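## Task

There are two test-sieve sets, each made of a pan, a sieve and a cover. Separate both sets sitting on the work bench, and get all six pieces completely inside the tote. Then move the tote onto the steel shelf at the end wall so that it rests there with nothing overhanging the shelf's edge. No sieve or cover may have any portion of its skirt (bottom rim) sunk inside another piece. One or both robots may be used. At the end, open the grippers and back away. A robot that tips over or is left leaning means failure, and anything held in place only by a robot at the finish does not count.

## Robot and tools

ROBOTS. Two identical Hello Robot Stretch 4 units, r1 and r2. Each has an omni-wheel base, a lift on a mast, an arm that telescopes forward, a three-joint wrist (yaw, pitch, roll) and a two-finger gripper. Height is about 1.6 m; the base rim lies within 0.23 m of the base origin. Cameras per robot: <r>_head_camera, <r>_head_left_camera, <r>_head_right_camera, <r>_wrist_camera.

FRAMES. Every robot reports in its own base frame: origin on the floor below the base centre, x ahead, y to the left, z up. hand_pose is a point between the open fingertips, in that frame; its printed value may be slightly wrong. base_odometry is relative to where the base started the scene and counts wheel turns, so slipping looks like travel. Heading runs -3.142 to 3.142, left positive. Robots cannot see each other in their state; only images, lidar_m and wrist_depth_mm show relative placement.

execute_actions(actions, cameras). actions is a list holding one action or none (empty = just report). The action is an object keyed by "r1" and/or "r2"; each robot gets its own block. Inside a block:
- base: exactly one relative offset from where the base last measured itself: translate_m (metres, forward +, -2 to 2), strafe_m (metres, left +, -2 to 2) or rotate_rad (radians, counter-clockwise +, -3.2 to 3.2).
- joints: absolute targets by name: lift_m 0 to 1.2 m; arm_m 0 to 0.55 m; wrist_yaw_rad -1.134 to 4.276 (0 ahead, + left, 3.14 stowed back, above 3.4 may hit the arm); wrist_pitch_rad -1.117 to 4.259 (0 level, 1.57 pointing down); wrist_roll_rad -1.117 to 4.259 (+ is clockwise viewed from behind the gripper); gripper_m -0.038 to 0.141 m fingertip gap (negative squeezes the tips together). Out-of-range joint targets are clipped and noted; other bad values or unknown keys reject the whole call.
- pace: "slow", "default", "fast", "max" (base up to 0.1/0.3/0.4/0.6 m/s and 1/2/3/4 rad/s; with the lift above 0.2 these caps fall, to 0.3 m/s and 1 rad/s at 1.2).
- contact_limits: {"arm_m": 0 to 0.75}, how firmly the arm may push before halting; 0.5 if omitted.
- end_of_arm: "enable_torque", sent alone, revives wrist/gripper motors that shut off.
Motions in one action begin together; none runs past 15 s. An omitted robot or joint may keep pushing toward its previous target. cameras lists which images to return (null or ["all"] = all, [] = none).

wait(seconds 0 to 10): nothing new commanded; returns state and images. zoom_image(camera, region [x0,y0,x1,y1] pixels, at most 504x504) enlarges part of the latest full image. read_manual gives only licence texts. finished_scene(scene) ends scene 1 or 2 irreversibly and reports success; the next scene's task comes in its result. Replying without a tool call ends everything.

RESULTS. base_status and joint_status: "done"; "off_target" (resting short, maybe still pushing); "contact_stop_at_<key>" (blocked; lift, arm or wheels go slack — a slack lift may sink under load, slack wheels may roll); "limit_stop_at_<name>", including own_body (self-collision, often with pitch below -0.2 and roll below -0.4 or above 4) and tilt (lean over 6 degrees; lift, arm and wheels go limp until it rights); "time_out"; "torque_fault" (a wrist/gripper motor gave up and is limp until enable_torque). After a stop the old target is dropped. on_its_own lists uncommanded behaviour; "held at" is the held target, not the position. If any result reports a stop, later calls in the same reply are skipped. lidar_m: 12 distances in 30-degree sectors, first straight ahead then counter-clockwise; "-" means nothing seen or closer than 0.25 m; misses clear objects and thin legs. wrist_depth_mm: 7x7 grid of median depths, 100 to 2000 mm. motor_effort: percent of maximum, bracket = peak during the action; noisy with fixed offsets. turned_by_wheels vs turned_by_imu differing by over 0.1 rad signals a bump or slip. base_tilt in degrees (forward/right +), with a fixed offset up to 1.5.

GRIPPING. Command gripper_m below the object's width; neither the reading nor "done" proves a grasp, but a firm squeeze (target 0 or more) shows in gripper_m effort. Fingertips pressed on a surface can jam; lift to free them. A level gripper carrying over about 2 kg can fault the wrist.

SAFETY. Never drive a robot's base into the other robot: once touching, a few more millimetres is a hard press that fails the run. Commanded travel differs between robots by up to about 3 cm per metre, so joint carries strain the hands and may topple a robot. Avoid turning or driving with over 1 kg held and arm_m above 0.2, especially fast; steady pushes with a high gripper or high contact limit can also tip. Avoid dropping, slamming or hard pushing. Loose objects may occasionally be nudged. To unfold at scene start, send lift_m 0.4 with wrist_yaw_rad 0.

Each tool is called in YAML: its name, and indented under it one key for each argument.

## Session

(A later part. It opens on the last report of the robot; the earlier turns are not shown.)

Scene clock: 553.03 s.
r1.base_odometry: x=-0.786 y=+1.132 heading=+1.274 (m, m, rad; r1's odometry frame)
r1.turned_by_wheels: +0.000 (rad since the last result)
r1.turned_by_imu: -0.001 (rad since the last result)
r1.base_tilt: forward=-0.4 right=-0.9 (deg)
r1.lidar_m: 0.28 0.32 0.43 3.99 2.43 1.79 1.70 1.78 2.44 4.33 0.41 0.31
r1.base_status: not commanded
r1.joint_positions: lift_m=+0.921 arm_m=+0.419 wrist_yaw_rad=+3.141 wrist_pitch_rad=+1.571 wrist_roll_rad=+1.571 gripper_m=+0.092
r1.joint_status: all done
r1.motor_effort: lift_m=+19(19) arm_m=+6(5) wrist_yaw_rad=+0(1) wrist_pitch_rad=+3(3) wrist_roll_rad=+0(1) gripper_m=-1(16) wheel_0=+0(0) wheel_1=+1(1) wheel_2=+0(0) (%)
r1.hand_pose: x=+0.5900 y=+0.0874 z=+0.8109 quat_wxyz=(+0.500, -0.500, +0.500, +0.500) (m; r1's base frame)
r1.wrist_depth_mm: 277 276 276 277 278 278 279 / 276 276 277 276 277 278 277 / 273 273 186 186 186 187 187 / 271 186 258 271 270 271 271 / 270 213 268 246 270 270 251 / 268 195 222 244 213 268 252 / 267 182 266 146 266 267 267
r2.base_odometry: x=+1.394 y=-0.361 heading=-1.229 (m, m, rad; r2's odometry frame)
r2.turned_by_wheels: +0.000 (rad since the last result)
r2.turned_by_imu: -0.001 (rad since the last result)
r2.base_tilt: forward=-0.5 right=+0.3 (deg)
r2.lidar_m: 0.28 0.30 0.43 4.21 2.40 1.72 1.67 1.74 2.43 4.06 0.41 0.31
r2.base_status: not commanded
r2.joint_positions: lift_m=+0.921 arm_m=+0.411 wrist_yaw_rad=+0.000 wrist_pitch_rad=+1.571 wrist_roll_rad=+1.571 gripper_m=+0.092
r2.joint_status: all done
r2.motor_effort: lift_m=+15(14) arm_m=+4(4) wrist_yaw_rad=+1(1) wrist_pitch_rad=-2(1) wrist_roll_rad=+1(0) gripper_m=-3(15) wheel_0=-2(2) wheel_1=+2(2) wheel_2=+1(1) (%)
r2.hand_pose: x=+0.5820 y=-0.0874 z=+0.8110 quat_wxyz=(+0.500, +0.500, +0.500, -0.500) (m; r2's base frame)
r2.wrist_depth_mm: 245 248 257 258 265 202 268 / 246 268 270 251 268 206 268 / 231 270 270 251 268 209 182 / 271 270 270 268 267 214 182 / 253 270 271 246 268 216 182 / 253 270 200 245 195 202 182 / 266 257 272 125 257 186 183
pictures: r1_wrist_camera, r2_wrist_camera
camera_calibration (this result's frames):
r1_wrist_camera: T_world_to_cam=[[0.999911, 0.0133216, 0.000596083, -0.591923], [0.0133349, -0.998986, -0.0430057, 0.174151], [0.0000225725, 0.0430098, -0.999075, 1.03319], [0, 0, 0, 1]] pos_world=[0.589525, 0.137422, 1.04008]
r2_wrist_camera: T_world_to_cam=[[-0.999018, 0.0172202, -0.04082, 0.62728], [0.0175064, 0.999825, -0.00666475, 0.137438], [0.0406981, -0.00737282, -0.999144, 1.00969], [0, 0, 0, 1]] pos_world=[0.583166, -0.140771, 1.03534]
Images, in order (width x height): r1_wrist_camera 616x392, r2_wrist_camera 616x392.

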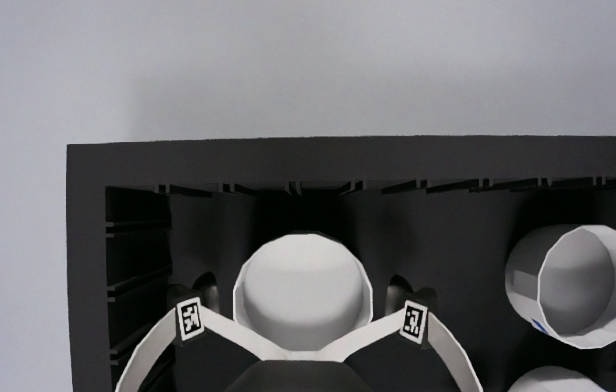

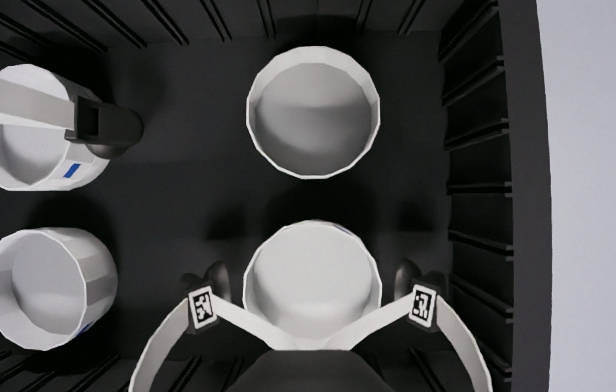

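execute_actions:
  actions:
    - {"r1": {"joints": {"lift_m": 1.0}, "pace": "fast"}, "r2": {"joints": {"lift_m": 1.0}, "pace": "fast"}}
  cameras: []

execute_actions:
  actions:
    - {"r1": {"base": {"strafe_m": -0.055}, "joints": {"arm_m": 0.282, "wrist_pitch_rad": 1.69, "gripper_m": 0.065}, "pace": "fast"}, "r2": {"base": {"strafe_m": -0.056}, "joints": {"arm_m": 0.269, "wrist_pitch_rad": 1.45, "gripper_m": 0.065}, "pace": "fast"}}
  cameras: ["r1_wrist_camera", "r2_wrist_camera", "r1_head_camera", "r2_head_camera"]

Scene clock: 576.87 s.
r1.base_odometry: x=-0.786 y=+1.132 heading=+1.274 (m, m, rad; r1's odometry frame)
r1.turned_by_wheels: +0.000 (rad since the last result)
r1.turned_by_imu: -0.001 (rad since the last result)
r1.base_tilt: forward=-0.4 right=-1.0 (deg)
r1.lidar_m: 0.28 0.31 0.42 3.96 2.41 1.79 1.71 1.78 2.43 4.34 0.43 0.30
r1.base_status: not commanded
r1.joint_positions: lift_m=+1.000 arm_m=+0.419 wrist_yaw_rad=+3.141 wrist_pitch_rad=+1.571 wrist_roll_rad=+1.571 gripper_m=+0.092
r1.joint_status: all done
r1.motor_effort: lift_m=+22(27) arm_m=+6(6) wrist_yaw_rad=+0(1) wrist_pitch_rad=+3(3) wrist_roll_rad=+1(0) gripper_m=-1(2) wheel_0=+0(0) wheel_1=+2(2) wheel_2=+0(0) (%)
r1.hand_pose: x=+0.5900 y=+0.0874 z=+0.8896 quat_wxyz=(+0.500, -0.500, +0.500, +0.500) (m; r1's base frame)
r1.wrist_depth_mm: 355 357 355 357 357 357 357 / 353 355 355 355 355 355 357 / 351 351 351 353 351 353 353 / 349 349 294 347 349 349 351 / 347 347 347 322 345 330 330 / 345 345 221 320 213 343 345 / 343 304 343 146 343 317 345
r2.base_odometry: x=+1.394 y=-0.361 heading=-1.229 (m, m, rad; r2's odometry frame)
r2.turned_by_wheels: +0.000 (rad since the last result)
r2.turned_by_imu: -0.001 (rad since the last result)
r2.base_tilt: forward=-0.5 right=+0.3 (deg)
r2.lidar_m: 0.27 0.30 0.41 4.21 2.39 1.75 1.64 1.76 2.42 4.07 0.41 0.31
r2.base_status: not commanded
r2.joint_positions: lift_m=+1.000 arm_m=+0.411 wrist_yaw_rad=+0.000 wrist_pitch_rad=+1.571 wrist_roll_rad=+1.571 gripper_m=+0.092
r2.joint_status: all done
r2.motor_effort: lift_m=+21(26) arm_m=+4(4) wrist_yaw_rad=+1(1) wrist_pitch_rad=-2(3) wrist_roll_rad=+0(0) gripper_m=+0(1) wheel_0=-2(2) wheel_1=+1(2) wheel_2=+1(1) (%)
r2.hand_pose: x=+0.5821 y=-0.0874 z=+0.8895 quat_wxyz=(+0.500, +0.500, +0.500, -0.500) (m; r2's base frame)
r2.wrist_depth_mm: 263 262 263 270 267 347 347 / 301 336 349 330 347 349 347 / 310 320 347 329 347 347 347 / 349 349 349 349 347 281 349 / 340 332 349 322 349 282 347 / 342 334 200 325 195 260 349 / 277 263 273 125 266 264 347
pictures: none
No camera images: the call's "cameras" was empty. Leave "cameras" out to get every camera's image.

Scene clock: 578.13 s.
r1.base_odometry: x=-0.733 y=+1.116 heading=+1.274 (m, m, rad; r1's odometry frame)
r1.turned_by_wheels: +0.000 (rad since the last result)
r1.turned_by_imu: -0.001 (rad since the last result)
r1.base_tilt: forward=-0.3 right=-1.0 (deg)
r1.lidar_m: 0.28 0.30 0.42 4.03 2.39 1.78 1.71 1.77 2.44 4.29 0.42 0.30
r1.base_status: done
r1.joint_positions: lift_m=+1.000 arm_m=+0.283 wrist_yaw_rad=+3.142 wrist_pitch_rad=+1.690 wrist_roll_rad=+1.571 gripper_m=+0.065
r1.joint_status: all done
r1.motor_effort: lift_m=+23(22) arm_m=-5(8) wrist_yaw_rad=-1(1) wrist_pitch_rad=+4(4) wrist_roll_rad=+1(1) gripper_m=-3(4) wheel_0=+1(10) wheel_1=+0(14) wheel_2=+0(1) (%)
r1.hand_pose: x=+0.4880 y=+0.0874 z=+0.8916 quat_wxyz=(+0.529, -0.529, +0.469, +0.469) (m; r1's base frame)
r1.wrist_depth_mm: 1025 340 349 359 370 384 392 / 1025 338 349 355 364 377 389 / 1008 336 347 320 357 370 377 / 820 336 345 351 340 373 368 / 809 332 343 347 355 370 379 / 820 330 212 349 211 368 351 / 820 325 338 158 336 366 375
r2.base_odometry: x=+1.341 y=-0.380 heading=-1.229 (m, m, rad; r2's odometry frame)
r2.turned_by_wheels: +0.000 (rad since the last result)
r2.turned_by_imu: +0.000 (rad since the last result)
r2.base_tilt: forward=-0.5 right=+0.4 (deg)
r2.lidar_m: 0.27 0.27 0.42 4.28 2.41 1.74 1.67 1.76 2.40 3.99 0.41 0.28
r2.base_status: done
r2.joint_positions: lift_m=+1.000 arm_m=+0.270 wrist_yaw_rad=+0.000 wrist_pitch_rad=+1.450 wrist_roll_rad=+1.571 gripper_m=+0.065
r2.joint_status: all done
r2.motor_effort: lift_m=+21(21) arm_m=-4(7) wrist_yaw_rad=+2(1) wrist_pitch_rad=-2(3) wrist_roll_rad=+0(0) gripper_m=-3(3) wheel_0=+0(9) wheel_1=+0(10) wheel_2=+1(2) (%)
r2.hand_pose: x=+0.4753 y=-0.0874 z=+0.8915 quat_wxyz=(+0.529, +0.529, +0.469, -0.469) (m; r2's base frame)
r2.wrist_depth_mm: 392 377 364 355 342 334 1025 / 392 373 277 349 343 336 1042 / 324 351 357 303 343 334 1025 / 362 373 345 349 345 336 842 / 379 373 357 347 343 334 831 / 370 377 194 349 196 334 831 / 379 366 338 124 343 330 1025
pictures: r1_head_camera, r1_wrist_camera, r2_head_camera, r2_wrist_camera
camera_calibration (this result's frames):
r1_wrist_camera: T_world_to_cam=[[0.992784, 0.013551, 0.119149, -0.592261], [0.0185691, -0.998982, -0.0411079, 0.174739], [0.118471, 0.0430238, -0.992025, 1.04973], [0, 0, 0, 1]] pos_world=[0.46038, 0.137423, 1.11911]
r2_wrist_camera: T_world_to_cam=[[-0.986831, 0.0174729, -0.160807, 0.625127], [0.0184349, 0.99982, -0.0044921, 0.137468], [0.1607, -0.00739741, -0.986976, 1.02661], [0, 0, 0, 1]] pos_world=[0.449384, -0.140772, 1.11438]
Images, in order (width x height): r1_head_camera 420x560, r1_wrist_camera 616x392, r2_head_camera 420x560, r2_wrist_camera 616x392.

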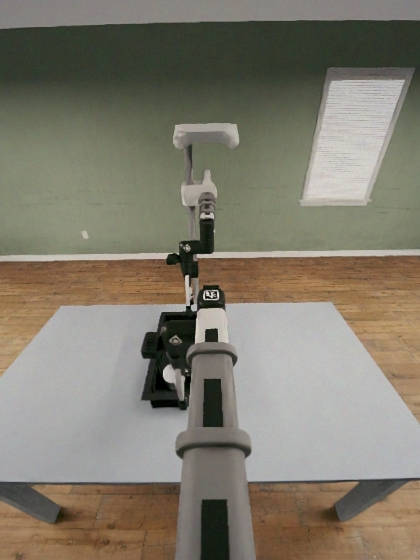

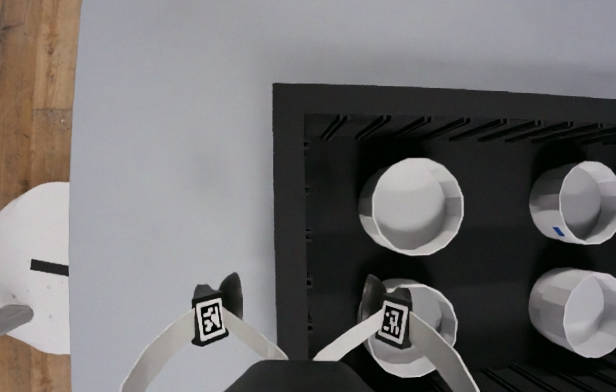

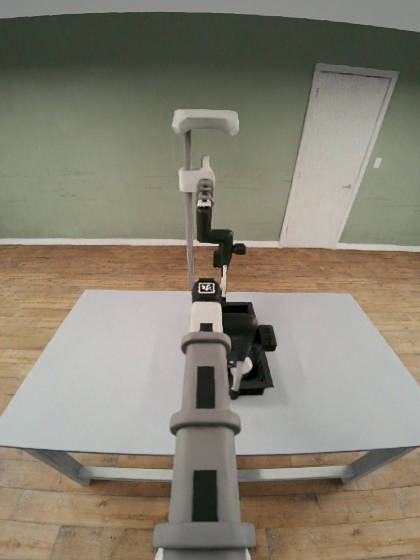

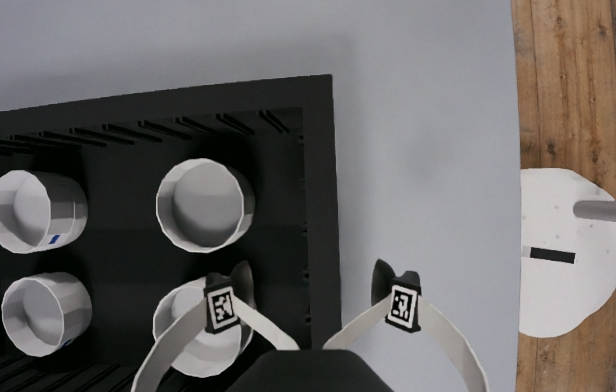

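execute_actions:
  actions:
    - {"r1": {"joints": {"lift_m": 0.91}}, "r2": {"joints": {"lift_m": 0.91}}}
  cameras: ["r1_wrist_camera", "r2_wrist_camera"]

Scene clock: 589.07 s.
r1.base_odometry: x=-0.733 y=+1.116 heading=+1.274 (m, m, rad; r1's odometry frame)
r1.turned_by_wheels: +0.000 (rad since the last result)
r1.turned_by_imu: -0.001 (rad since the last result)
r1.base_tilt: forward=-0.4 right=-1.0 (deg)
r1.lidar_m: 0.28 0.30 0.42 4.04 2.40 1.77 1.71 1.79 2.46 4.29 0.42 0.29
r1.base_status: not commanded
r1.joint_positions: lift_m=+0.910 arm_m=+0.283 wrist_yaw_rad=+3.142 wrist_pitch_rad=+1.690 wrist_roll_rad=+1.571 gripper_m=+0.065
r1.joint_status: all done
r1.motor_effort: lift_m=+18(20) arm_m=-5(5) wrist_yaw_rad=-1(1) wrist_pitch_rad=+4(3) wrist_roll_rad=+0(1) gripper_m=-4(3) wheel_0=+1(1) wheel_1=+0(0) wheel_2=+0(0) (%)
r1.hand_pose: x=+0.4880 y=+0.0874 z=+0.8020 quat_wxyz=(+0.529, -0.529, +0.469, +0.469) (m; r1's base frame)
r1.wrist_depth_mm: 247 254 260 181 186 239 294 / 246 252 259 179 206 204 202 / 246 251 258 179 271 272 287 / 245 250 258 178 256 252 286 / 242 249 256 177 267 251 283 / 242 248 213 258 211 273 282 / 240 244 252 158 249 253 281
r2.base_odometry: x=+1.341 y=-0.380 heading=-1.229 (m, m, rad; r2's odometry frame)
r2.turned_by_wheels: +0.000 (rad since the last result)
r2.turned_by_imu: -0.001 (rad since the last result)
r2.base_tilt: forward=-0.4 right=+0.3 (deg)
r2.lidar_m: 0.28 0.30 0.42 4.27 2.41 1.75 1.67 1.74 2.42 4.00 0.42 0.30
r2.base_status: not commanded
r2.joint_positions: lift_m=+0.910 arm_m=+0.270 wrist_yaw_rad=+0.000 wrist_pitch_rad=+1.450 wrist_roll_rad=+1.571 gripper_m=+0.065
r2.joint_status: all done
r2.motor_effort: lift_m=+14(21) arm_m=-5(4) wrist_yaw_rad=+2(2) wrist_pitch_rad=-2(2) wrist_roll_rad=+0(0) gripper_m=-2(6) wheel_0=+0(0) wheel_1=+0(0) wheel_2=+1(1) (%)
r2.hand_pose: x=+0.4753 y=-0.0874 z=+0.8021 quat_wxyz=(+0.529, +0.529, +0.469, -0.469) (m; r2's base frame)
r2.wrist_depth_mm: 289 278 180 259 256 247 242 / 192 190 200 176 256 247 243 / 285 273 268 176 256 248 242 / 287 256 266 176 257 249 242 / 289 257 266 176 255 248 242 / 287 276 194 176 196 249 242 / 287 246 250 124 257 246 244
pictures: r1_wrist_camera, r2_wrist_camera
camera_calibration (this result's frames):
r1_wrist_camera: T_world_to_cam=[[0.992784, 0.0135508, 0.119149, -0.581577], [0.018569, -0.998982, -0.041108, 0.171054], [0.118471, 0.0430238, -0.992025, 0.9608], [0, 0, 0, 1]] pos_world=[0.460377, 0.137423, 1.02946]
r2_wrist_camera: T_world_to_cam=[[-0.986831, 0.0174732, -0.160807, 0.610743], [0.0184352, 0.99982, -0.00449207, 0.137067], [0.1607, -0.00739744, -0.986976, 0.938345], [0, 0, 0, 1]] pos_world=[0.449382, -0.140772, 1.02495]
Images, in order (width x height): r1_wrist_camera 616x392, r2_wrist_camera 616x392.

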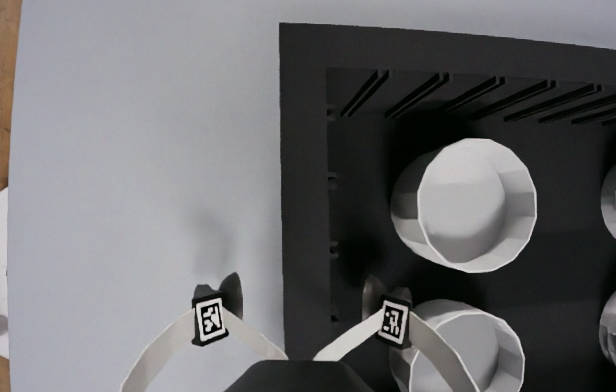

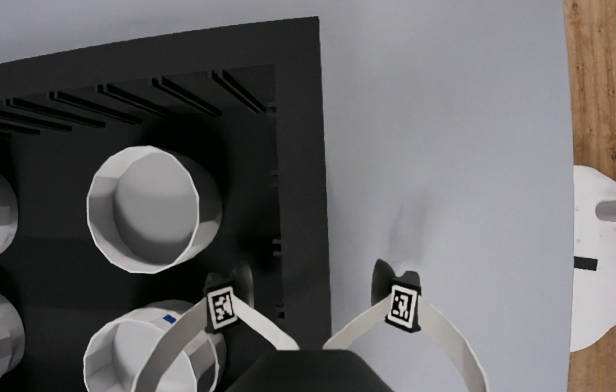

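execute_actions:
  actions:
    - {"r1": {"joints": {"arm_m": 0.292, "gripper_m": 0.02}}, "r2": {"joints": {"arm_m": 0.279, "gripper_m": 0.02}}}
  cameras: ["r1_wrist_camera", "r2_wrist_camera"]

Scene clock: 596.87 s.
r1.base_odometry: x=-0.733 y=+1.116 heading=+1.274 (m, m, rad; r1's odometry frame)
r1.turned_by_wheels: +0.000 (rad since the last result)
r1.turned_by_imu: -0.001 (rad since the last result)
r1.base_tilt: forward=-0.4 right=-1.0 (deg)
r1.lidar_m: 0.28 0.30 0.43 4.04 2.41 1.79 1.71 1.77 2.47 4.30 0.40 0.30
r1.base_status: not commanded
r1.joint_positions: lift_m=+0.910 arm_m=+0.291 wrist_yaw_rad=+3.142 wrist_pitch_rad=+1.690 wrist_roll_rad=+1.571 gripper_m=+0.020
r1.joint_status: all done
r1.motor_effort: lift_m=+18(18) arm_m=+6(6) wrist_yaw_rad=-1(1) wrist_pitch_rad=+4(4) wrist_roll_rad=+0(1) gripper_m=-5(7) wheel_0=+1(1) wheel_1=+0(0) wheel_2=+0(0) (%)
r1.hand_pose: x=+0.4961 y=+0.0874 z=+0.8020 quat_wxyz=(+0.529, -0.529, +0.469, +0.469) (m; r1's base frame)
r1.wrist_depth_mm: 248 254 260 179 186 238 293 / 246 252 260 178 206 205 204 / 244 252 258 178 271 276 287 / 244 250 257 176 249 250 287 / 242 249 257 176 266 251 283 / 241 248 251 175 252 276 283 / 240 245 251 172 224 255 282
r2.base_odometry: x=+1.341 y=-0.380 heading=-1.229 (m, m, rad; r2's odometry frame)
r2.turned_by_wheels: +0.000 (rad since the last result)
r2.turned_by_imu: -0.001 (rad since the last result)
r2.base_tilt: forward=-0.4 right=+0.3 (deg)
r2.lidar_m: 0.27 0.29 0.41 4.30 2.40 1.74 1.67 1.76 2.42 4.01 0.42 0.30
r2.base_status: not commanded
r2.joint_positions: lift_m=+0.910 arm_m=+0.278 wrist_yaw_rad=+0.000 wrist_pitch_rad=+1.451 wrist_roll_rad=+1.571 gripper_m=+0.020
r2.joint_status: all done
r2.motor_effort: lift_m=+14(14) arm_m=+4(4) wrist_yaw_rad=+1(1) wrist_pitch_rad=-4(3) wrist_roll_rad=+0(0) gripper_m=-4(3) wheel_0=+0(0) wheel_1=+0(1) wheel_2=+1(1) (%)
r2.hand_pose: x=+0.4836 y=-0.0874 z=+0.8021 quat_wxyz=(+0.529, +0.529, +0.469, -0.469) (m; r2's base frame)
r2.wrist_depth_mm: 289 278 181 175 255 248 - / 193 189 200 175 254 248 242 / 285 276 267 175 255 248 242 / 287 257 253 259 255 248 243 / 287 257 266 174 256 249 244 / 287 277 191 175 189 248 243 / 287 251 243 124 256 246 -
pictures: r1_wrist_camera, r2_wrist_camera
camera_calibration (this result's frames):
r1_wrist_camera: T_world_to_cam=[[0.992778, 0.0135229, 0.1192, -0.589693], [0.018543, -0.998983, -0.041107, 0.170914], [0.118523, 0.0430205, -0.992019, 0.959807], [0, 0, 0, 1]] pos_world=[0.468506, 0.137423, 1.02946]
r2_wrist_camera: T_world_to_cam=[[-0.986875, 0.0174434, -0.160542, 0.618783], [0.0184038, 0.999821, -0.00449698, 0.136931], [0.160435, -0.00739254, -0.987019, 0.937158], [0, 0, 0, 1]] pos_world=[0.457789, -0.140772, 1.02495]
Images, in order (width x height): r1_wrist_camera 616x392, r2_wrist_camera 616x392.

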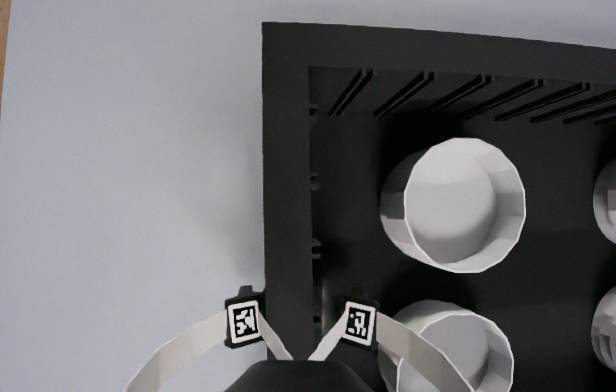

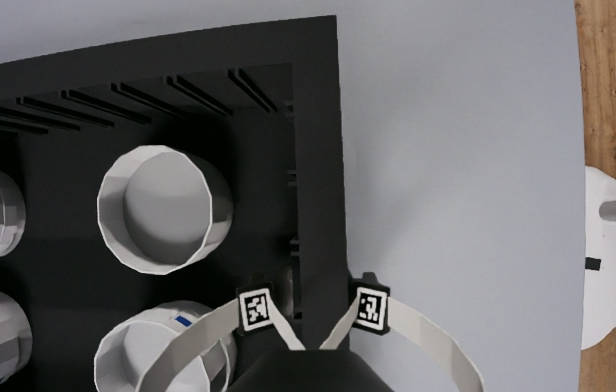

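execute_actions:
  actions:
    - {"r1": {"joints": {"gripper_m": -0.03}, "pace": "slow"}, "r2": {"joints": {"gripper_m": -0.03}, "pace": "slow"}}
  cameras: ["r1_wrist_camera", "r2_wrist_camera"]

Scene clock: 603.23 s.
r1.base_odometry: x=-0.733 y=+1.116 heading=+1.274 (m, m, rad; r1's odometry frame)
r1.turned_by_wheels: +0.000 (rad since the last result)
r1.turned_by_imu: -0.001 (rad since the last result)
r1.base_tilt: forward=-0.4 right=-1.0 (deg)
r1.lidar_m: 0.28 0.30 0.42 4.04 2.40 1.77 1.71 1.79 2.46 4.30 0.41 0.30
r1.base_status: not commanded
r1.joint_positions: lift_m=+0.910 arm_m=+0.291 wrist_yaw_rad=+3.141 wrist_pitch_rad=+1.691 wrist_roll_rad=+1.571 gripper_m=-0.029
r1.joint_status: all done
r1.motor_effort: lift_m=+20(19) arm_m=+5(6) wrist_yaw_rad=+1(2) wrist_pitch_rad=-1(6) wrist_roll_rad=+2(1) gripper_m=-25(22) wheel_0=+1(1) wheel_1=+0(0) wheel_2=+0(0) (%)
r1.hand_pose: x=+0.4967 y=+0.0874 z=+0.8019 quat_wxyz=(+0.529, -0.529, +0.469, +0.469) (m; r1's base frame)
r1.wrist_depth_mm: 246 252 260 171 177 183 291 / 246 252 259 170 208 207 205 / 244 251 257 169 262 267 279 / 243 250 257 168 240 242 276 / 242 248 255 167 256 241 274 / 241 247 191 166 257 265 273 / 239 196 251 164 226 242 271
r2.base_odometry: x=+1.341 y=-0.380 heading=-1.229 (m, m, rad; r2's odometry frame)
r2.turned_by_wheels: +0.000 (rad since the last result)
r2.turned_by_imu: -0.001 (rad since the last result)
r2.base_tilt: forward=-0.4 right=+0.3 (deg)
r2.lidar_m: 0.26 0.29 0.42 4.28 2.40 1.73 1.68 1.76 2.43 4.03 0.42 0.30
r2.base_status: not commanded
r2.joint_positions: lift_m=+0.910 arm_m=+0.278 wrist_yaw_rad=+0.001 wrist_pitch_rad=+1.449 wrist_roll_rad=+1.571 gripper_m=-0.029
r2.joint_status: all done
r2.motor_effort: lift_m=+15(15) arm_m=+4(5) wrist_yaw_rad=-1(2) wrist_pitch_rad=+2(6) wrist_roll_rad=+0(0) gripper_m=-17(21) wheel_0=+0(0) wheel_1=+0(0) wheel_2=+1(1) (%)
r2.hand_pose: x=+0.4845 y=-0.0874 z=+0.8021 quat_wxyz=(+0.530, +0.529, +0.469, -0.468) (m; r2's base frame)
r2.wrist_depth_mm: 286 179 170 166 254 246 - / 185 187 203 166 253 247 241 / 277 265 259 166 254 247 241 / 277 247 244 166 255 247 242 / 278 248 257 166 255 248 241 / 279 267 183 165 184 246 242 / 278 226 237 123 255 244 -
pictures: r1_wrist_camera, r2_wrist_camera
camera_calibration (this result's frames):
r1_wrist_camera: T_world_to_cam=[[0.992639, 0.0124951, 0.120466, -0.59115], [0.017561, -0.999001, -0.0410834, 0.171333], [0.119833, 0.0428965, -0.991867, 0.958873], [0, 0, 0, 1]] pos_world=[0.468885, 0.137416, 1.02933]
r2_wrist_camera: T_world_to_cam=[[-0.986574, 0.0162007, -0.162507, 0.62093], [0.0171533, 0.999843, -0.00446052, 0.137449], [0.162409, -0.00718816, -0.986697, 0.935779], [0, 0, 0, 1]] pos_world=[0.458257, -0.140761, 1.02485]
Images, in order (width x height): r1_wrist_camera 616x392, r2_wrist_camera 616x392.

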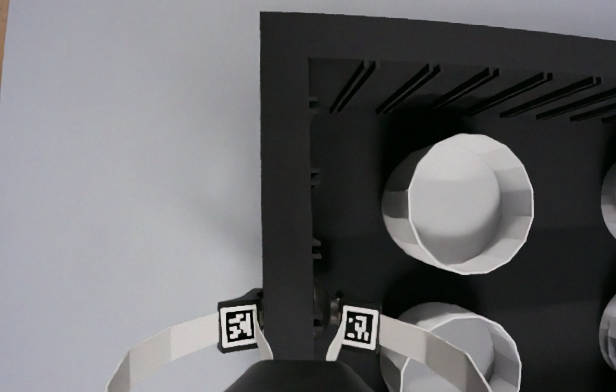

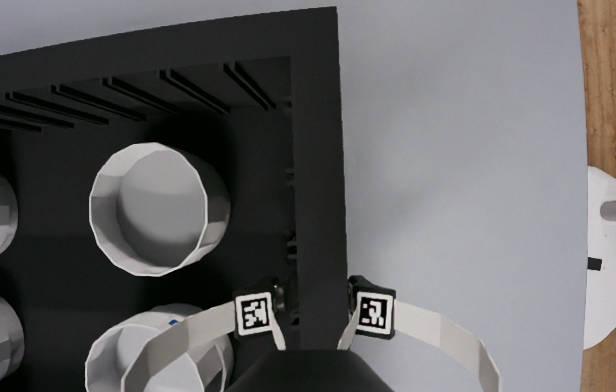

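execute_actions:
  actions:
    - {"r1": {"joints": {"lift_m": 0.96}}, "r2": {"joints": {"lift_m": 0.96}}}
  cameras: ["r1_wrist_camera", "r2_wrist_camera"]

Scene clock: 609.87 s.
r1.base_odometry: x=-0.733 y=+1.116 heading=+1.274 (m, m, rad; r1's odometry frame)
r1.turned_by_wheels: +0.000 (rad since the last result)
r1.turned_by_imu: -0.001 (rad since the last result)
r1.base_tilt: forward=-0.3 right=-1.0 (deg)
r1.lidar_m: 0.27 0.30 0.42 4.03 2.39 1.77 1.70 1.78 2.44 4.29 0.41 0.29
r1.base_status: not commanded
r1.joint_positions: lift_m=+0.960 arm_m=+0.291 wrist_yaw_rad=+3.141 wrist_pitch_rad=+1.691 wrist_roll_rad=+1.571 gripper_m=-0.029
r1.joint_status: all done
r1.motor_effort: lift_m=+25(27) arm_m=+5(5) wrist_yaw_rad=+2(2) wrist_pitch_rad=-1(1) wrist_roll_rad=+1(1) gripper_m=-23(23) wheel_0=+1(1) wheel_1=+0(0) wheel_2=+0(0) (%)
r1.hand_pose: x=+0.4968 y=+0.0874 z=+0.8514 quat_wxyz=(+0.529, -0.529, +0.469, +0.469) (m; r1's base frame)
r1.wrist_depth_mm: 296 300 309 171 177 182 345 / 293 298 307 170 209 206 205 / 291 298 307 169 262 267 278 / 290 297 304 167 240 242 277 / 289 296 303 167 258 241 274 / 287 293 191 166 255 266 273 / 286 220 298 164 225 243 271
r2.base_odometry: x=+1.341 y=-0.380 heading=-1.229 (m, m, rad; r2's odometry frame)
r2.turned_by_wheels: +0.000 (rad since the last result)
r2.turned_by_imu: -0.001 (rad since the last result)
r2.base_tilt: forward=-0.4 right=+0.3 (deg)
r2.lidar_m: 0.27 0.28 0.42 4.29 2.40 1.75 1.68 1.75 2.43 4.00 0.41 0.30
r2.base_status: not commanded
r2.joint_positions: lift_m=+0.960 arm_m=+0.278 wrist_yaw_rad=+0.001 wrist_pitch_rad=+1.449 wrist_roll_rad=+1.571 gripper_m=-0.029
r2.joint_status: all done
r2.motor_effort: lift_m=+23(24) arm_m=+4(4) wrist_yaw_rad=-3(3) wrist_pitch_rad=+3(4) wrist_roll_rad=+0(1) gripper_m=-19(22) wheel_0=+0(0) wheel_1=+0(0) wheel_2=+1(1) (%)
r2.hand_pose: x=+0.4846 y=-0.0874 z=+0.8514 quat_wxyz=(+0.530, +0.529, +0.469, -0.468) (m; r2's base frame)
r2.wrist_depth_mm: 342 179 171 166 303 294 976 / 185 188 202 166 301 293 627 / 276 267 258 166 304 294 634 / 277 247 245 166 303 296 539 / 279 247 257 166 304 296 544 / 278 268 183 166 183 294 535 / 278 226 238 124 304 290 544
pictures: r1_wrist_camera, r2_wrist_camera
camera_calibration (this result's frames):
r1_wrist_camera: T_world_to_cam=[[0.992626, 0.0124086, 0.12058, -0.597258], [0.0174787, -0.999003, -0.0410813, 0.173404], [0.11995, 0.0428859, -0.991853, 1.00795], [0, 0, 0, 1]] pos_world=[0.46892, 0.137415, 1.07888]
r2_wrist_camera: T_world_to_cam=[[-0.986552, 0.0161013, -0.162655, 0.629125], [0.0170532, 0.999845, -0.00445776, 0.137711], [0.162558, -0.0071716, -0.986673, 0.984373], [0, 0, 0, 1]] pos_world=[0.458298, -0.14076, 1.0742]
Images, in order (width x height): r1_wrist_camera 616x392, r2_wrist_camera 616x392.

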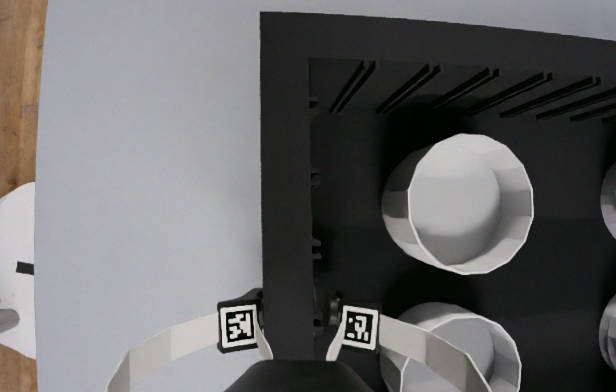

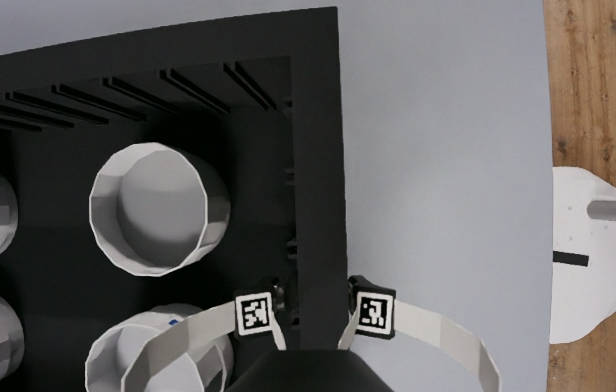

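execute_actions:
  actions:
    - {"r1": {"base": {"strafe_m": 0.8}}, "r2": {"base": {"strafe_m": -0.8}}}
  cameras: ["r1_wrist_camera", "r2_wrist_camera"]

Scene clock: 618.93 s.
r1.base_odometry: x=-1.498 y=+1.350 heading=+1.274 (m, m, rad; r1's odometry frame)
r1.turned_by_wheels: +0.000 (rad since the last result)
r1.turned_by_imu: -0.001 (rad since the last result)
r1.base_tilt: forward=-0.4 right=-1.0 (deg)
r1.lidar_m: 0.28 0.51 3.36 3.25 2.44 1.77 1.70 1.78 2.43 1.15 0.43 0.30
r1.base_status: done
r1.joint_positions: lift_m=+0.960 arm_m=+0.291 wrist_yaw_rad=+3.141 wrist_pitch_rad=+1.690 wrist_roll_rad=+1.571 gripper_m=-0.029
r1.joint_status: not commanded
r1.motor_effort: lift_m=+25(26) arm_m=+5(4) wrist_yaw_rad=+2(3) wrist_pitch_rad=+2(1) wrist_roll_rad=+1(1) gripper_m=-23(23) wheel_0=-1(10) wheel_1=+0(6) wheel_2=+0(4) (%)
r1.hand_pose: x=+0.4966 y=+0.0874 z=+0.8514 quat_wxyz=(+0.529, -0.529, +0.470, +0.469) (m; r1's base frame)
r1.wrist_depth_mm: 991 1025 1025 171 177 183 1182 / 991 1008 1042 176 208 206 202 / 991 1008 1042 170 263 270 278 / 788 1008 1042 168 240 242 277 / 778 820 1025 167 257 241 276 / 788 798 191 167 256 266 272 / 285 220 297 164 219 243 272
r2.base_odometry: x=+0.587 y=-0.648 heading=-1.229 (m, m, rad; r2's odometry frame)
r2.turned_by_wheels: +0.000 (rad since the last result)
r2.turned_by_imu: +0.002 (rad since the last result)
r2.base_tilt: forward=-0.5 right=+0.4 (deg)
r2.lidar_m: 0.26 0.30 0.42 1.13 2.39 1.74 1.68 1.76 2.44 3.21 3.32 0.48
r2.base_status: done
r2.joint_positions: lift_m=+0.960 arm_m=+0.278 wrist_yaw_rad=+0.001 wrist_pitch_rad=+1.450 wrist_roll_rad=+1.571 gripper_m=-0.029
r2.joint_status: not commanded
r2.motor_effort: lift_m=+22(23) arm_m=+3(3) wrist_yaw_rad=-2(2) wrist_pitch_rad=+1(2) wrist_roll_rad=+0(1) gripper_m=-19(23) wheel_0=-2(8) wheel_1=+1(7) wheel_2=+3(5) (%)
r2.hand_pose: x=+0.4843 y=-0.0874 z=+0.8515 quat_wxyz=(+0.530, +0.529, +0.469, -0.468) (m; r2's base frame)
r2.wrist_depth_mm: 1160 179 171 166 1025 1008 1008 / 185 193 203 167 1060 1042 991 / 277 266 259 166 1042 1025 991 / 278 248 245 166 1042 854 798 / 278 248 257 166 1042 809 788 / 278 268 183 166 180 798 798 / 278 225 238 127 303 291 544
pictures: r1_wrist_camera, r2_wrist_camera
camera_calibration (this result's frames):
r1_wrist_camera: T_world_to_cam=[[0.992724, 0.0124085, 0.119769, -0.596392], [0.0174451, -0.999003, -0.0410964, 0.173437], [0.119139, 0.0428868, -0.991951, 1.00844], [0, 0, 0, 1]] pos_world=[0.468882, 0.137415, 1.07888]
r2_wrist_camera: T_world_to_cam=[[-0.986716, 0.016101, -0.161656, 0.628085], [0.0170486, 0.999845, -0.00447633, 0.137734], [0.161559, -0.00717288, -0.986837, 0.985092], [0, 0, 0, 1]] pos_world=[0.458242, -0.14076, 1.07428]
Images, in order (width x height): r1_wrist_camera 616x392, r2_wrist_camera 616x392.

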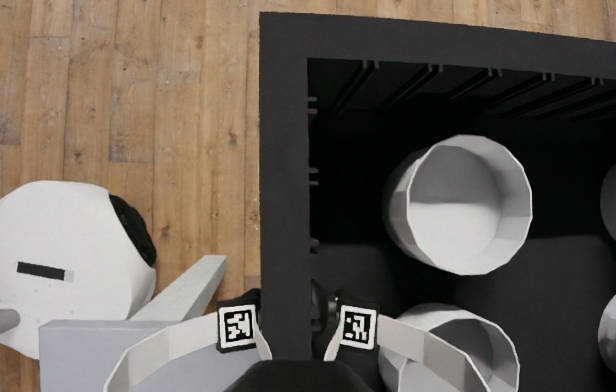

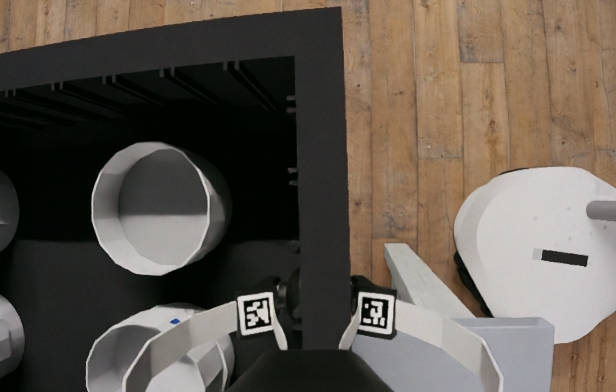

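execute_actions:
  actions:
    - {"r1": {"base": {"strafe_m": 2.0}}, "r2": {"base": {"strafe_m": -2.0}}}
  cameras: ["r1_wrist_camera", "r2_wrist_camera", "r1_head_left_camera", "r2_head_right_camera"]

Scene clock: 632.43 s.
r1.base_odometry: x=-3.411 y=+1.934 heading=+1.274 (m, m, rad; r1's odometry frame)
r1.turned_by_wheels: +0.000 (rad since the last result)
r1.turned_by_imu: +0.001 (rad since the last result)
r1.base_tilt: forward=-0.4 right=-1.0 (deg)
r1.lidar_m: 0.46 0.51 1.27 1.24 1.72 1.78 1.69 1.77 2.39 2.00 2.02 3.18
r1.base_status: done
r1.joint_positions: lift_m=+0.960 arm_m=+0.291 wrist_yaw_rad=+3.142 wrist_pitch_rad=+1.686 wrist_roll_rad=+1.571 gripper_m=-0.029
r1.joint_status: not commanded
r1.motor_effort: lift_m=+25(26) arm_m=+5(5) wrist_yaw_rad=-2(2) wrist_pitch_rad=+14(15) wrist_roll_rad=+1(1) gripper_m=-23(23) wheel_0=+0(10) wheel_1=+1(9) wheel_2=+0(1) (%)
r1.hand_pose: x=+0.4952 y=+0.0874 z=+0.8512 quat_wxyz=(+0.528, -0.528, +0.470, +0.470) (m; r1's base frame)
r1.wrist_depth_mm: 991 1025 1042 172 178 183 1182 / 976 1025 1042 175 206 202 198 / 976 1008 1042 256 263 268 277 / 798 1008 1025 254 241 242 274 / 778 820 1025 253 258 240 274 / 778 798 183 178 255 266 272 / 788 473 1025 166 178 244 271
r2.base_odometry: x=-1.297 y=-1.320 heading=-1.229 (m, m, rad; r2's odometry frame)
r2.turned_by_wheels: +0.000 (rad since the last result)
r2.turned_by_imu: +0.002 (rad since the last result)
r2.base_tilt: forward=-0.4 right=+0.3 (deg)
r2.lidar_m: 0.43 3.10 2.01 1.96 2.41 1.76 1.69 1.77 1.67 1.18 1.22 0.47
r2.base_status: done
r2.joint_positions: lift_m=+0.960 arm_m=+0.278 wrist_yaw_rad=+0.000 wrist_pitch_rad=+1.454 wrist_roll_rad=+1.571 gripper_m=-0.029
r2.joint_status: not commanded
r2.motor_effort: lift_m=+22(22) arm_m=+4(3) wrist_yaw_rad=+1(2) wrist_pitch_rad=-13(13) wrist_roll_rad=+0(1) gripper_m=-20(22) wheel_0=-1(7) wheel_1=+1(3) wheel_2=+1(1) (%)
r2.hand_pose: x=+0.4828 y=-0.0874 z=+0.8513 quat_wxyz=(+0.528, +0.528, +0.470, -0.470) (m; r2's base frame)
r2.wrist_depth_mm: 668 178 171 166 1025 1025 991 / 186 195 205 166 1060 1025 976 / 276 266 259 166 1042 1025 1025 / 278 248 245 166 1060 854 798 / 278 248 258 167 1060 809 798 / 278 268 183 175 180 820 798 / 278 228 238 123 1042 1008 991
pictures: r1_head_left_camera, r1_wrist_camera, r2_head_right_camera, r2_wrist_camera
camera_calibration (this result's frames):
r1_wrist_camera: T_world_to_cam=[[0.993238, 0.0134381, 0.115315, -0.591565], [0.0182967, -0.998984, -0.0411789, 0.173137], [0.114645, 0.0430103, -0.992475, 1.01112], [0, 0, 0, 1]] pos_world=[0.468478, 0.137422, 1.07886]
r2_wrist_camera: T_world_to_cam=[[-0.987448, 0.0174126, -0.156984, 0.623104], [0.0183562, 0.999821, -0.00456298, 0.137246], [0.156877, -0.00738734, -0.987591, 0.988072], [0, 0, 0, 1]] pos_world=[0.457757, -0.140772, 1.07425]
Images, in order (width x height): r1_head_left_camera 420x672, r1_wrist_camera 616x392, r2_head_right_camera 420x672, r2_wrist_camera 616x392.

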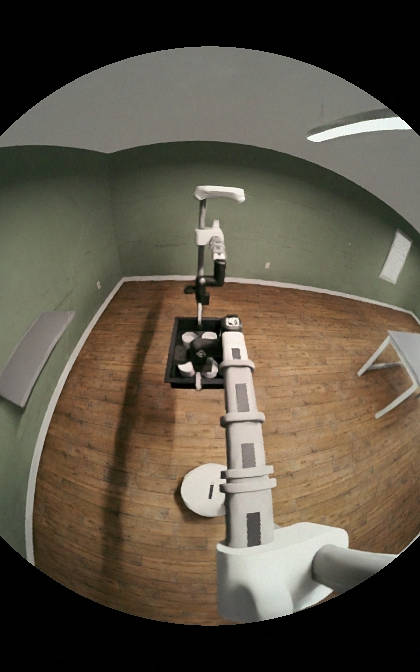

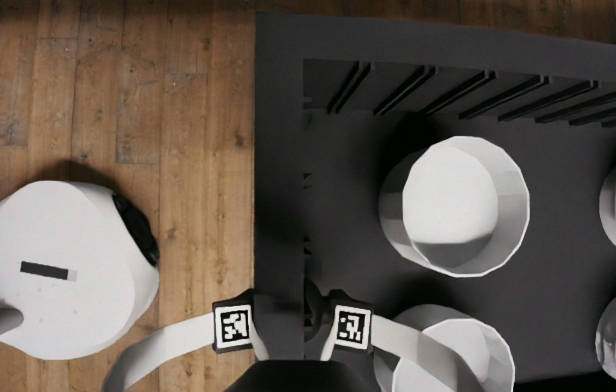

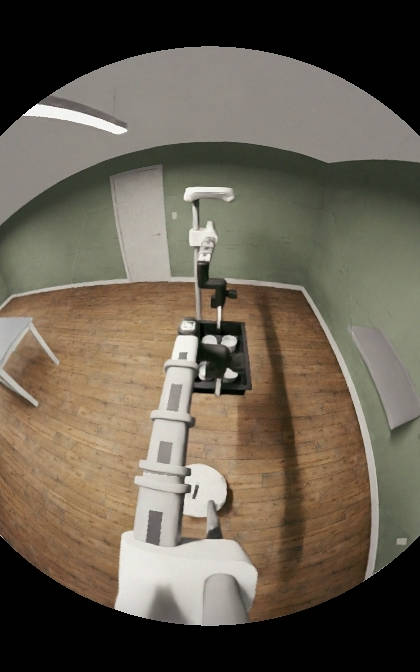

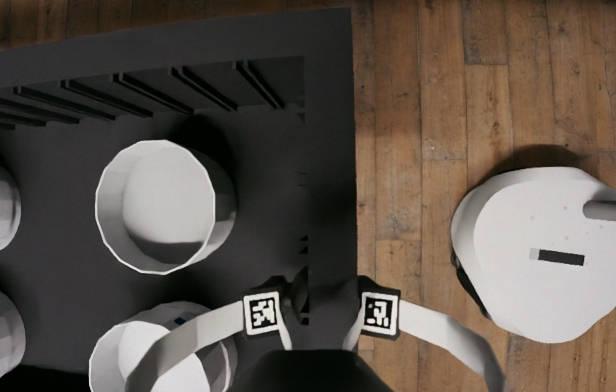

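execute_actions:
  actions:
    - {"r1": {"base": {"strafe_m": 1.15}, "joints": {"arm_m": 0.285}}, "r2": {"base": {"strafe_m": -1.15}, "joints": {"arm_m": 0.272}}}
  cameras: ["r1_wrist_camera", "r2_wrist_camera", "r1_head_camera", "r2_head_camera"]

Scene clock: 661.83 s.
r1.base_odometry: x=-4.511 y=+2.269 heading=+1.275 (m, m, rad; r1's odometry frame)
r1.turned_by_wheels: +0.000 (rad since the last result)
r1.turned_by_imu: +0.000 (rad since the last result)
r1.base_tilt: forward=-0.3 right=-1.0 (deg)
r1.lidar_m: 0.27 0.25 0.35 0.50 0.51 0.74 1.69 1.77 2.43 3.15 3.25 3.19
r1.base_status: done
r1.joint_positions: lift_m=+0.960 arm_m=+0.286 wrist_yaw_rad=+3.141 wrist_pitch_rad=+1.687 wrist_roll_rad=+1.571 gripper_m=-0.029
r1.joint_status: all done
r1.motor_effort: lift_m=+24(26) arm_m=-5(4) wrist_yaw_rad=+1(3) wrist_pitch_rad=+10(15) wrist_roll_rad=+0(1) gripper_m=-21(23) wheel_0=+1(11) wheel_1=+2(10) wheel_2=+0(3) (%)
r1.hand_pose: x=+0.4905 y=+0.0874 z=+0.8513 quat_wxyz=(+0.528, -0.528, +0.470, +0.470) (m; r1's base frame)
r1.wrist_depth_mm: 293 300 309 171 178 183 345 / 293 300 307 175 204 200 196 / 291 297 306 255 264 268 277 / 290 297 301 255 240 242 276 / 286 294 303 253 257 240 274 / 290 294 183 179 256 266 273 / 798 473 1008 165 178 241 271
r2.base_odometry: x=-2.380 y=-1.706 heading=-1.228 (m, m, rad; r2's odometry frame)
r2.turned_by_wheels: +0.000 (rad since the last result)
r2.turned_by_imu: +0.001 (rad since the last result)
r2.base_tilt: forward=-0.5 right=+0.4 (deg)
r2.lidar_m: 0.25 3.13 3.21 3.13 2.45 1.79 1.70 0.68 0.49 0.46 0.25 0.25
r2.base_status: done
r2.joint_positions: lift_m=+0.960 arm_m=+0.273 wrist_yaw_rad=+0.000 wrist_pitch_rad=+1.453 wrist_roll_rad=+1.571 gripper_m=-0.029
r2.joint_status: all done
r2.motor_effort: lift_m=+22(22) arm_m=-5(9) wrist_yaw_rad=+0(0) wrist_pitch_rad=-7(14) wrist_roll_rad=+0(1) gripper_m=-22(18) wheel_0=-1(7) wheel_1=+1(6) wheel_2=+1(0) (%)
r2.hand_pose: x=+0.4777 y=-0.0874 z=+0.8514 quat_wxyz=(+0.529, +0.529, +0.470, -0.470) (m; r2's base frame)
r2.wrist_depth_mm: 183 179 172 167 303 293 286 / 190 198 207 167 301 294 287 / 276 266 259 166 303 294 287 / 277 247 245 167 303 293 287 / 278 249 258 167 304 296 289 / 278 268 182 167 180 297 291 / 277 224 238 124 1042 1008 976
pictures: r1_head_camera, r1_wrist_camera, r2_head_camera, r2_wrist_camera
camera_calibration (this result's frames):
r1_wrist_camera: T_world_to_cam=[[0.993047, 0.0128262, 0.117019, -0.588191], [0.0177517, -0.998995, -0.0411474, 0.173447], [0.116374, 0.0429386, -0.992277, 1.01071], [0, 0, 0, 1]] pos_world=[0.463402, 0.137418, 1.07887]
r2_wrist_camera: T_world_to_cam=[[-0.987193, 0.0169461, -0.15863, 0.61934], [0.0178914, 0.99983, -0.00453248, 0.13752], [0.158527, -0.00731254, -0.987328, 0.987926], [0, 0, 0, 1]] pos_world=[0.452335, -0.140768, 1.07428]
Images, in order (width x height): r1_head_camera 420x560, r1_wrist_camera 616x392, r2_head_camera 420x560, r2_wrist_camera 616x392.

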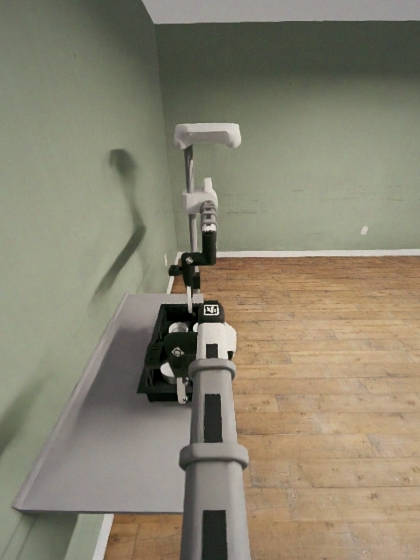

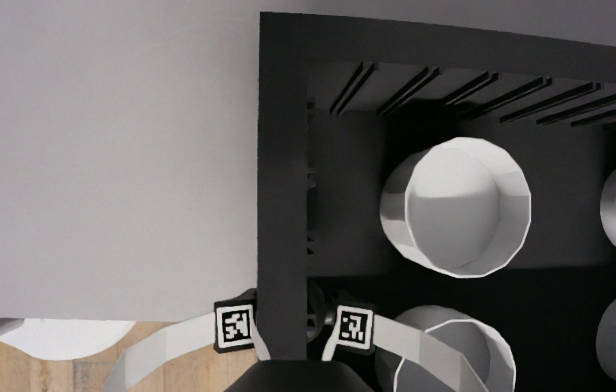

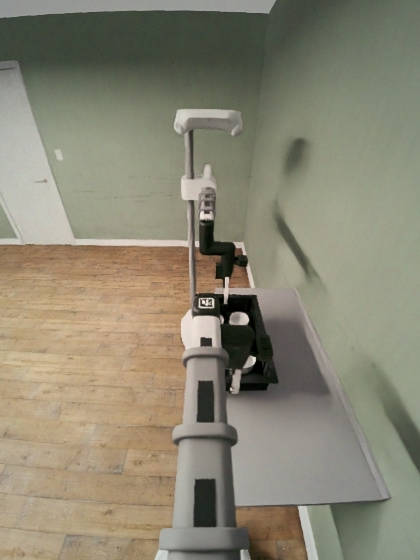

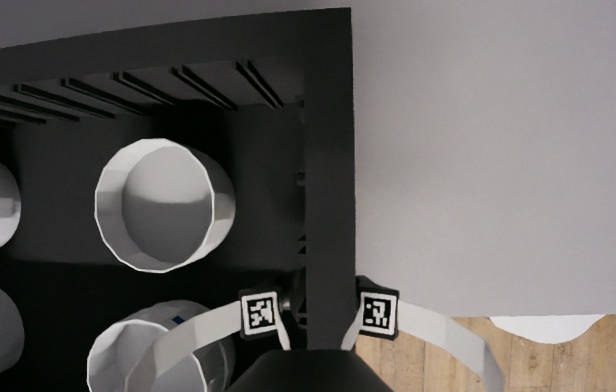

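execute_actions:
  actions:
    - {"r1": {"base": {"strafe_m": 0.168}, "joints": {"arm_m": 0.283, "lift_m": 0.92}}, "r2": {"base": {"strafe_m": -0.163}, "joints": {"arm_m": 0.271, "lift_m": 0.92}}}
  cameras: ["r1_wrist_camera", "r2_wrist_camera", "r1_head_camera", "r2_head_camera"]

Scene clock: 692.10 s.
r1.base_odometry: x=-4.671 y=+2.318 heading=+1.275 (m, m, rad; r1's odometry frame)
r1.turned_by_wheels: +0.000 (rad since the last result)
r1.turned_by_imu: -0.001 (rad since the last result)
r1.base_tilt: forward=-0.4 right=-1.0 (deg)
r1.lidar_m: 0.25 0.25 0.34 0.33 0.36 0.50 1.40 1.76 2.41 3.32 3.45 0.25
r1.base_status: done
r1.joint_positions: lift_m=+0.920 arm_m=+0.284 wrist_yaw_rad=+3.141 wrist_pitch_rad=+1.688 wrist_roll_rad=+1.571 gripper_m=-0.029
r1.joint_status: all done
r1.motor_effort: lift_m=+21(22) arm_m=-5(7) wrist_yaw_rad=+0(2) wrist_pitch_rad=+7(9) wrist_roll_rad=+0(0) gripper_m=-23(22) wheel_0=+1(10) wheel_1=+0(10) wheel_2=+0(4) (%)
r1.hand_pose: x=+0.4887 y=+0.0874 z=+0.8117 quat_wxyz=(+0.529, -0.528, +0.470, +0.470) (m; r1's base frame)
r1.wrist_depth_mm: 256 263 270 171 177 184 301 / 255 260 268 170 193 195 198 / 253 260 267 169 262 268 277 / 253 260 266 168 239 242 276 / 251 258 264 168 258 240 274 / 250 256 201 167 257 267 272 / 248 202 259 165 178 242 272
r2.base_odometry: x=-2.534 y=-1.761 heading=-1.228 (m, m, rad; r2's odometry frame)
r2.turned_by_wheels: +0.000 (rad since the last result)
r2.turned_by_imu: -0.001 (rad since the last result)
r2.base_tilt: forward=-0.4 right=+0.3 (deg)
r2.lidar_m: 0.25 0.25 3.40 3.30 2.44 1.77 1.19 0.47 0.30 0.29 0.27 0.25
r2.base_status: done
r2.joint_positions: lift_m=+0.920 arm_m=+0.272 wrist_yaw_rad=+0.000 wrist_pitch_rad=+1.452 wrist_roll_rad=+1.571 gripper_m=-0.029
r2.joint_status: all done
r2.motor_effort: lift_m=+16(14) arm_m=-4(8) wrist_yaw_rad=+0(0) wrist_pitch_rad=-5(8) wrist_roll_rad=+0(0) gripper_m=-20(23) wheel_0=-2(7) wheel_1=+1(5) wheel_2=+1(0) (%)
r2.hand_pose: x=+0.4770 y=-0.0874 z=+0.8119 quat_wxyz=(+0.529, +0.529, +0.469, -0.469) (m; r2's base frame)
r2.wrist_depth_mm: 183 178 171 166 263 256 - / 192 202 207 166 264 256 251 / 276 268 260 166 264 256 252 / 277 248 246 166 265 256 252 / 278 248 258 167 264 257 251 / 278 267 183 166 181 255 250 / 279 223 239 125 264 254 -
pictures: r1_head_camera, r1_wrist_camera, r2_head_camera, r2_wrist_camera
camera_calibration (this result's frames):
r1_wrist_camera: T_world_to_cam=[[0.992966, 0.0127323, 0.117713, -0.58232], [0.0176873, -0.998997, -0.0411456, 0.171878], [0.117071, 0.0429382, -0.992195, 0.971207], [0, 0, 0, 1]] pos_world=[0.461484, 0.137418, 1.03925]
r2_wrist_camera: T_world_to_cam=[[-0.987041, 0.0169605, -0.159571, 0.613089], [0.01791, 0.999829, -0.00451425, 0.13733], [0.159467, -0.00731367, -0.987176, 0.948479], [0, 0, 0, 1]] pos_world=[0.451433, -0.140768, 1.03477]
Images, in order (width x height): r1_head_camera 420x560, r1_wrist_camera 616x392, r2_head_camera 420x560, r2_wrist_camera 616x392.

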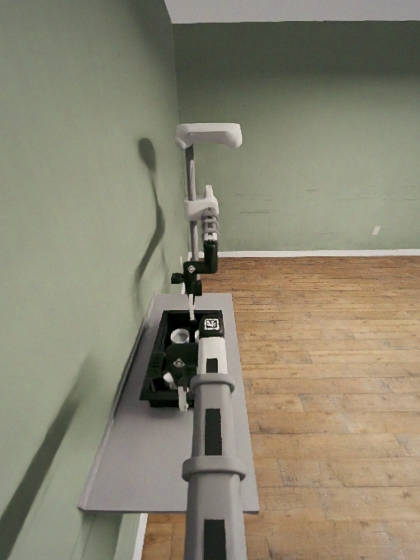

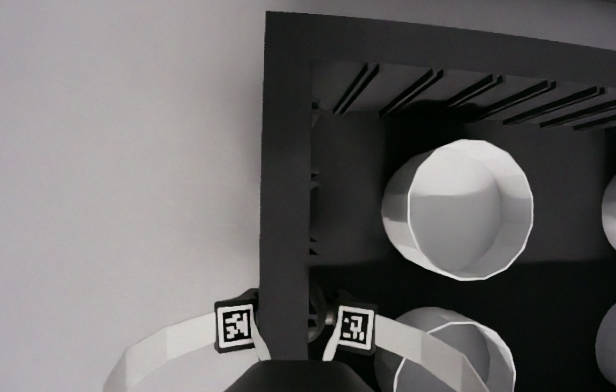

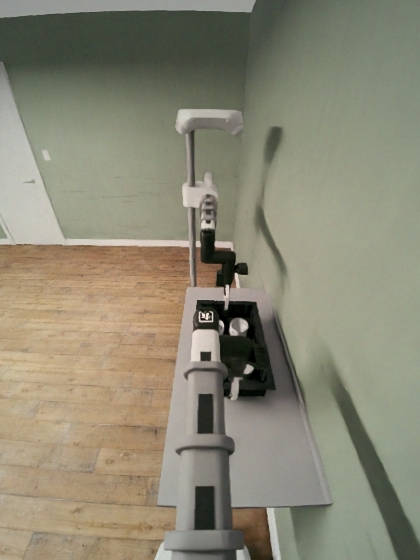

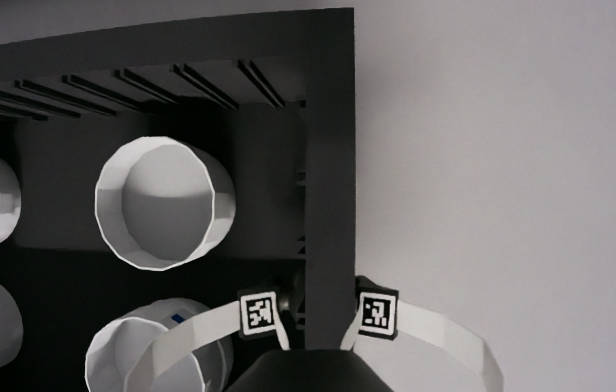

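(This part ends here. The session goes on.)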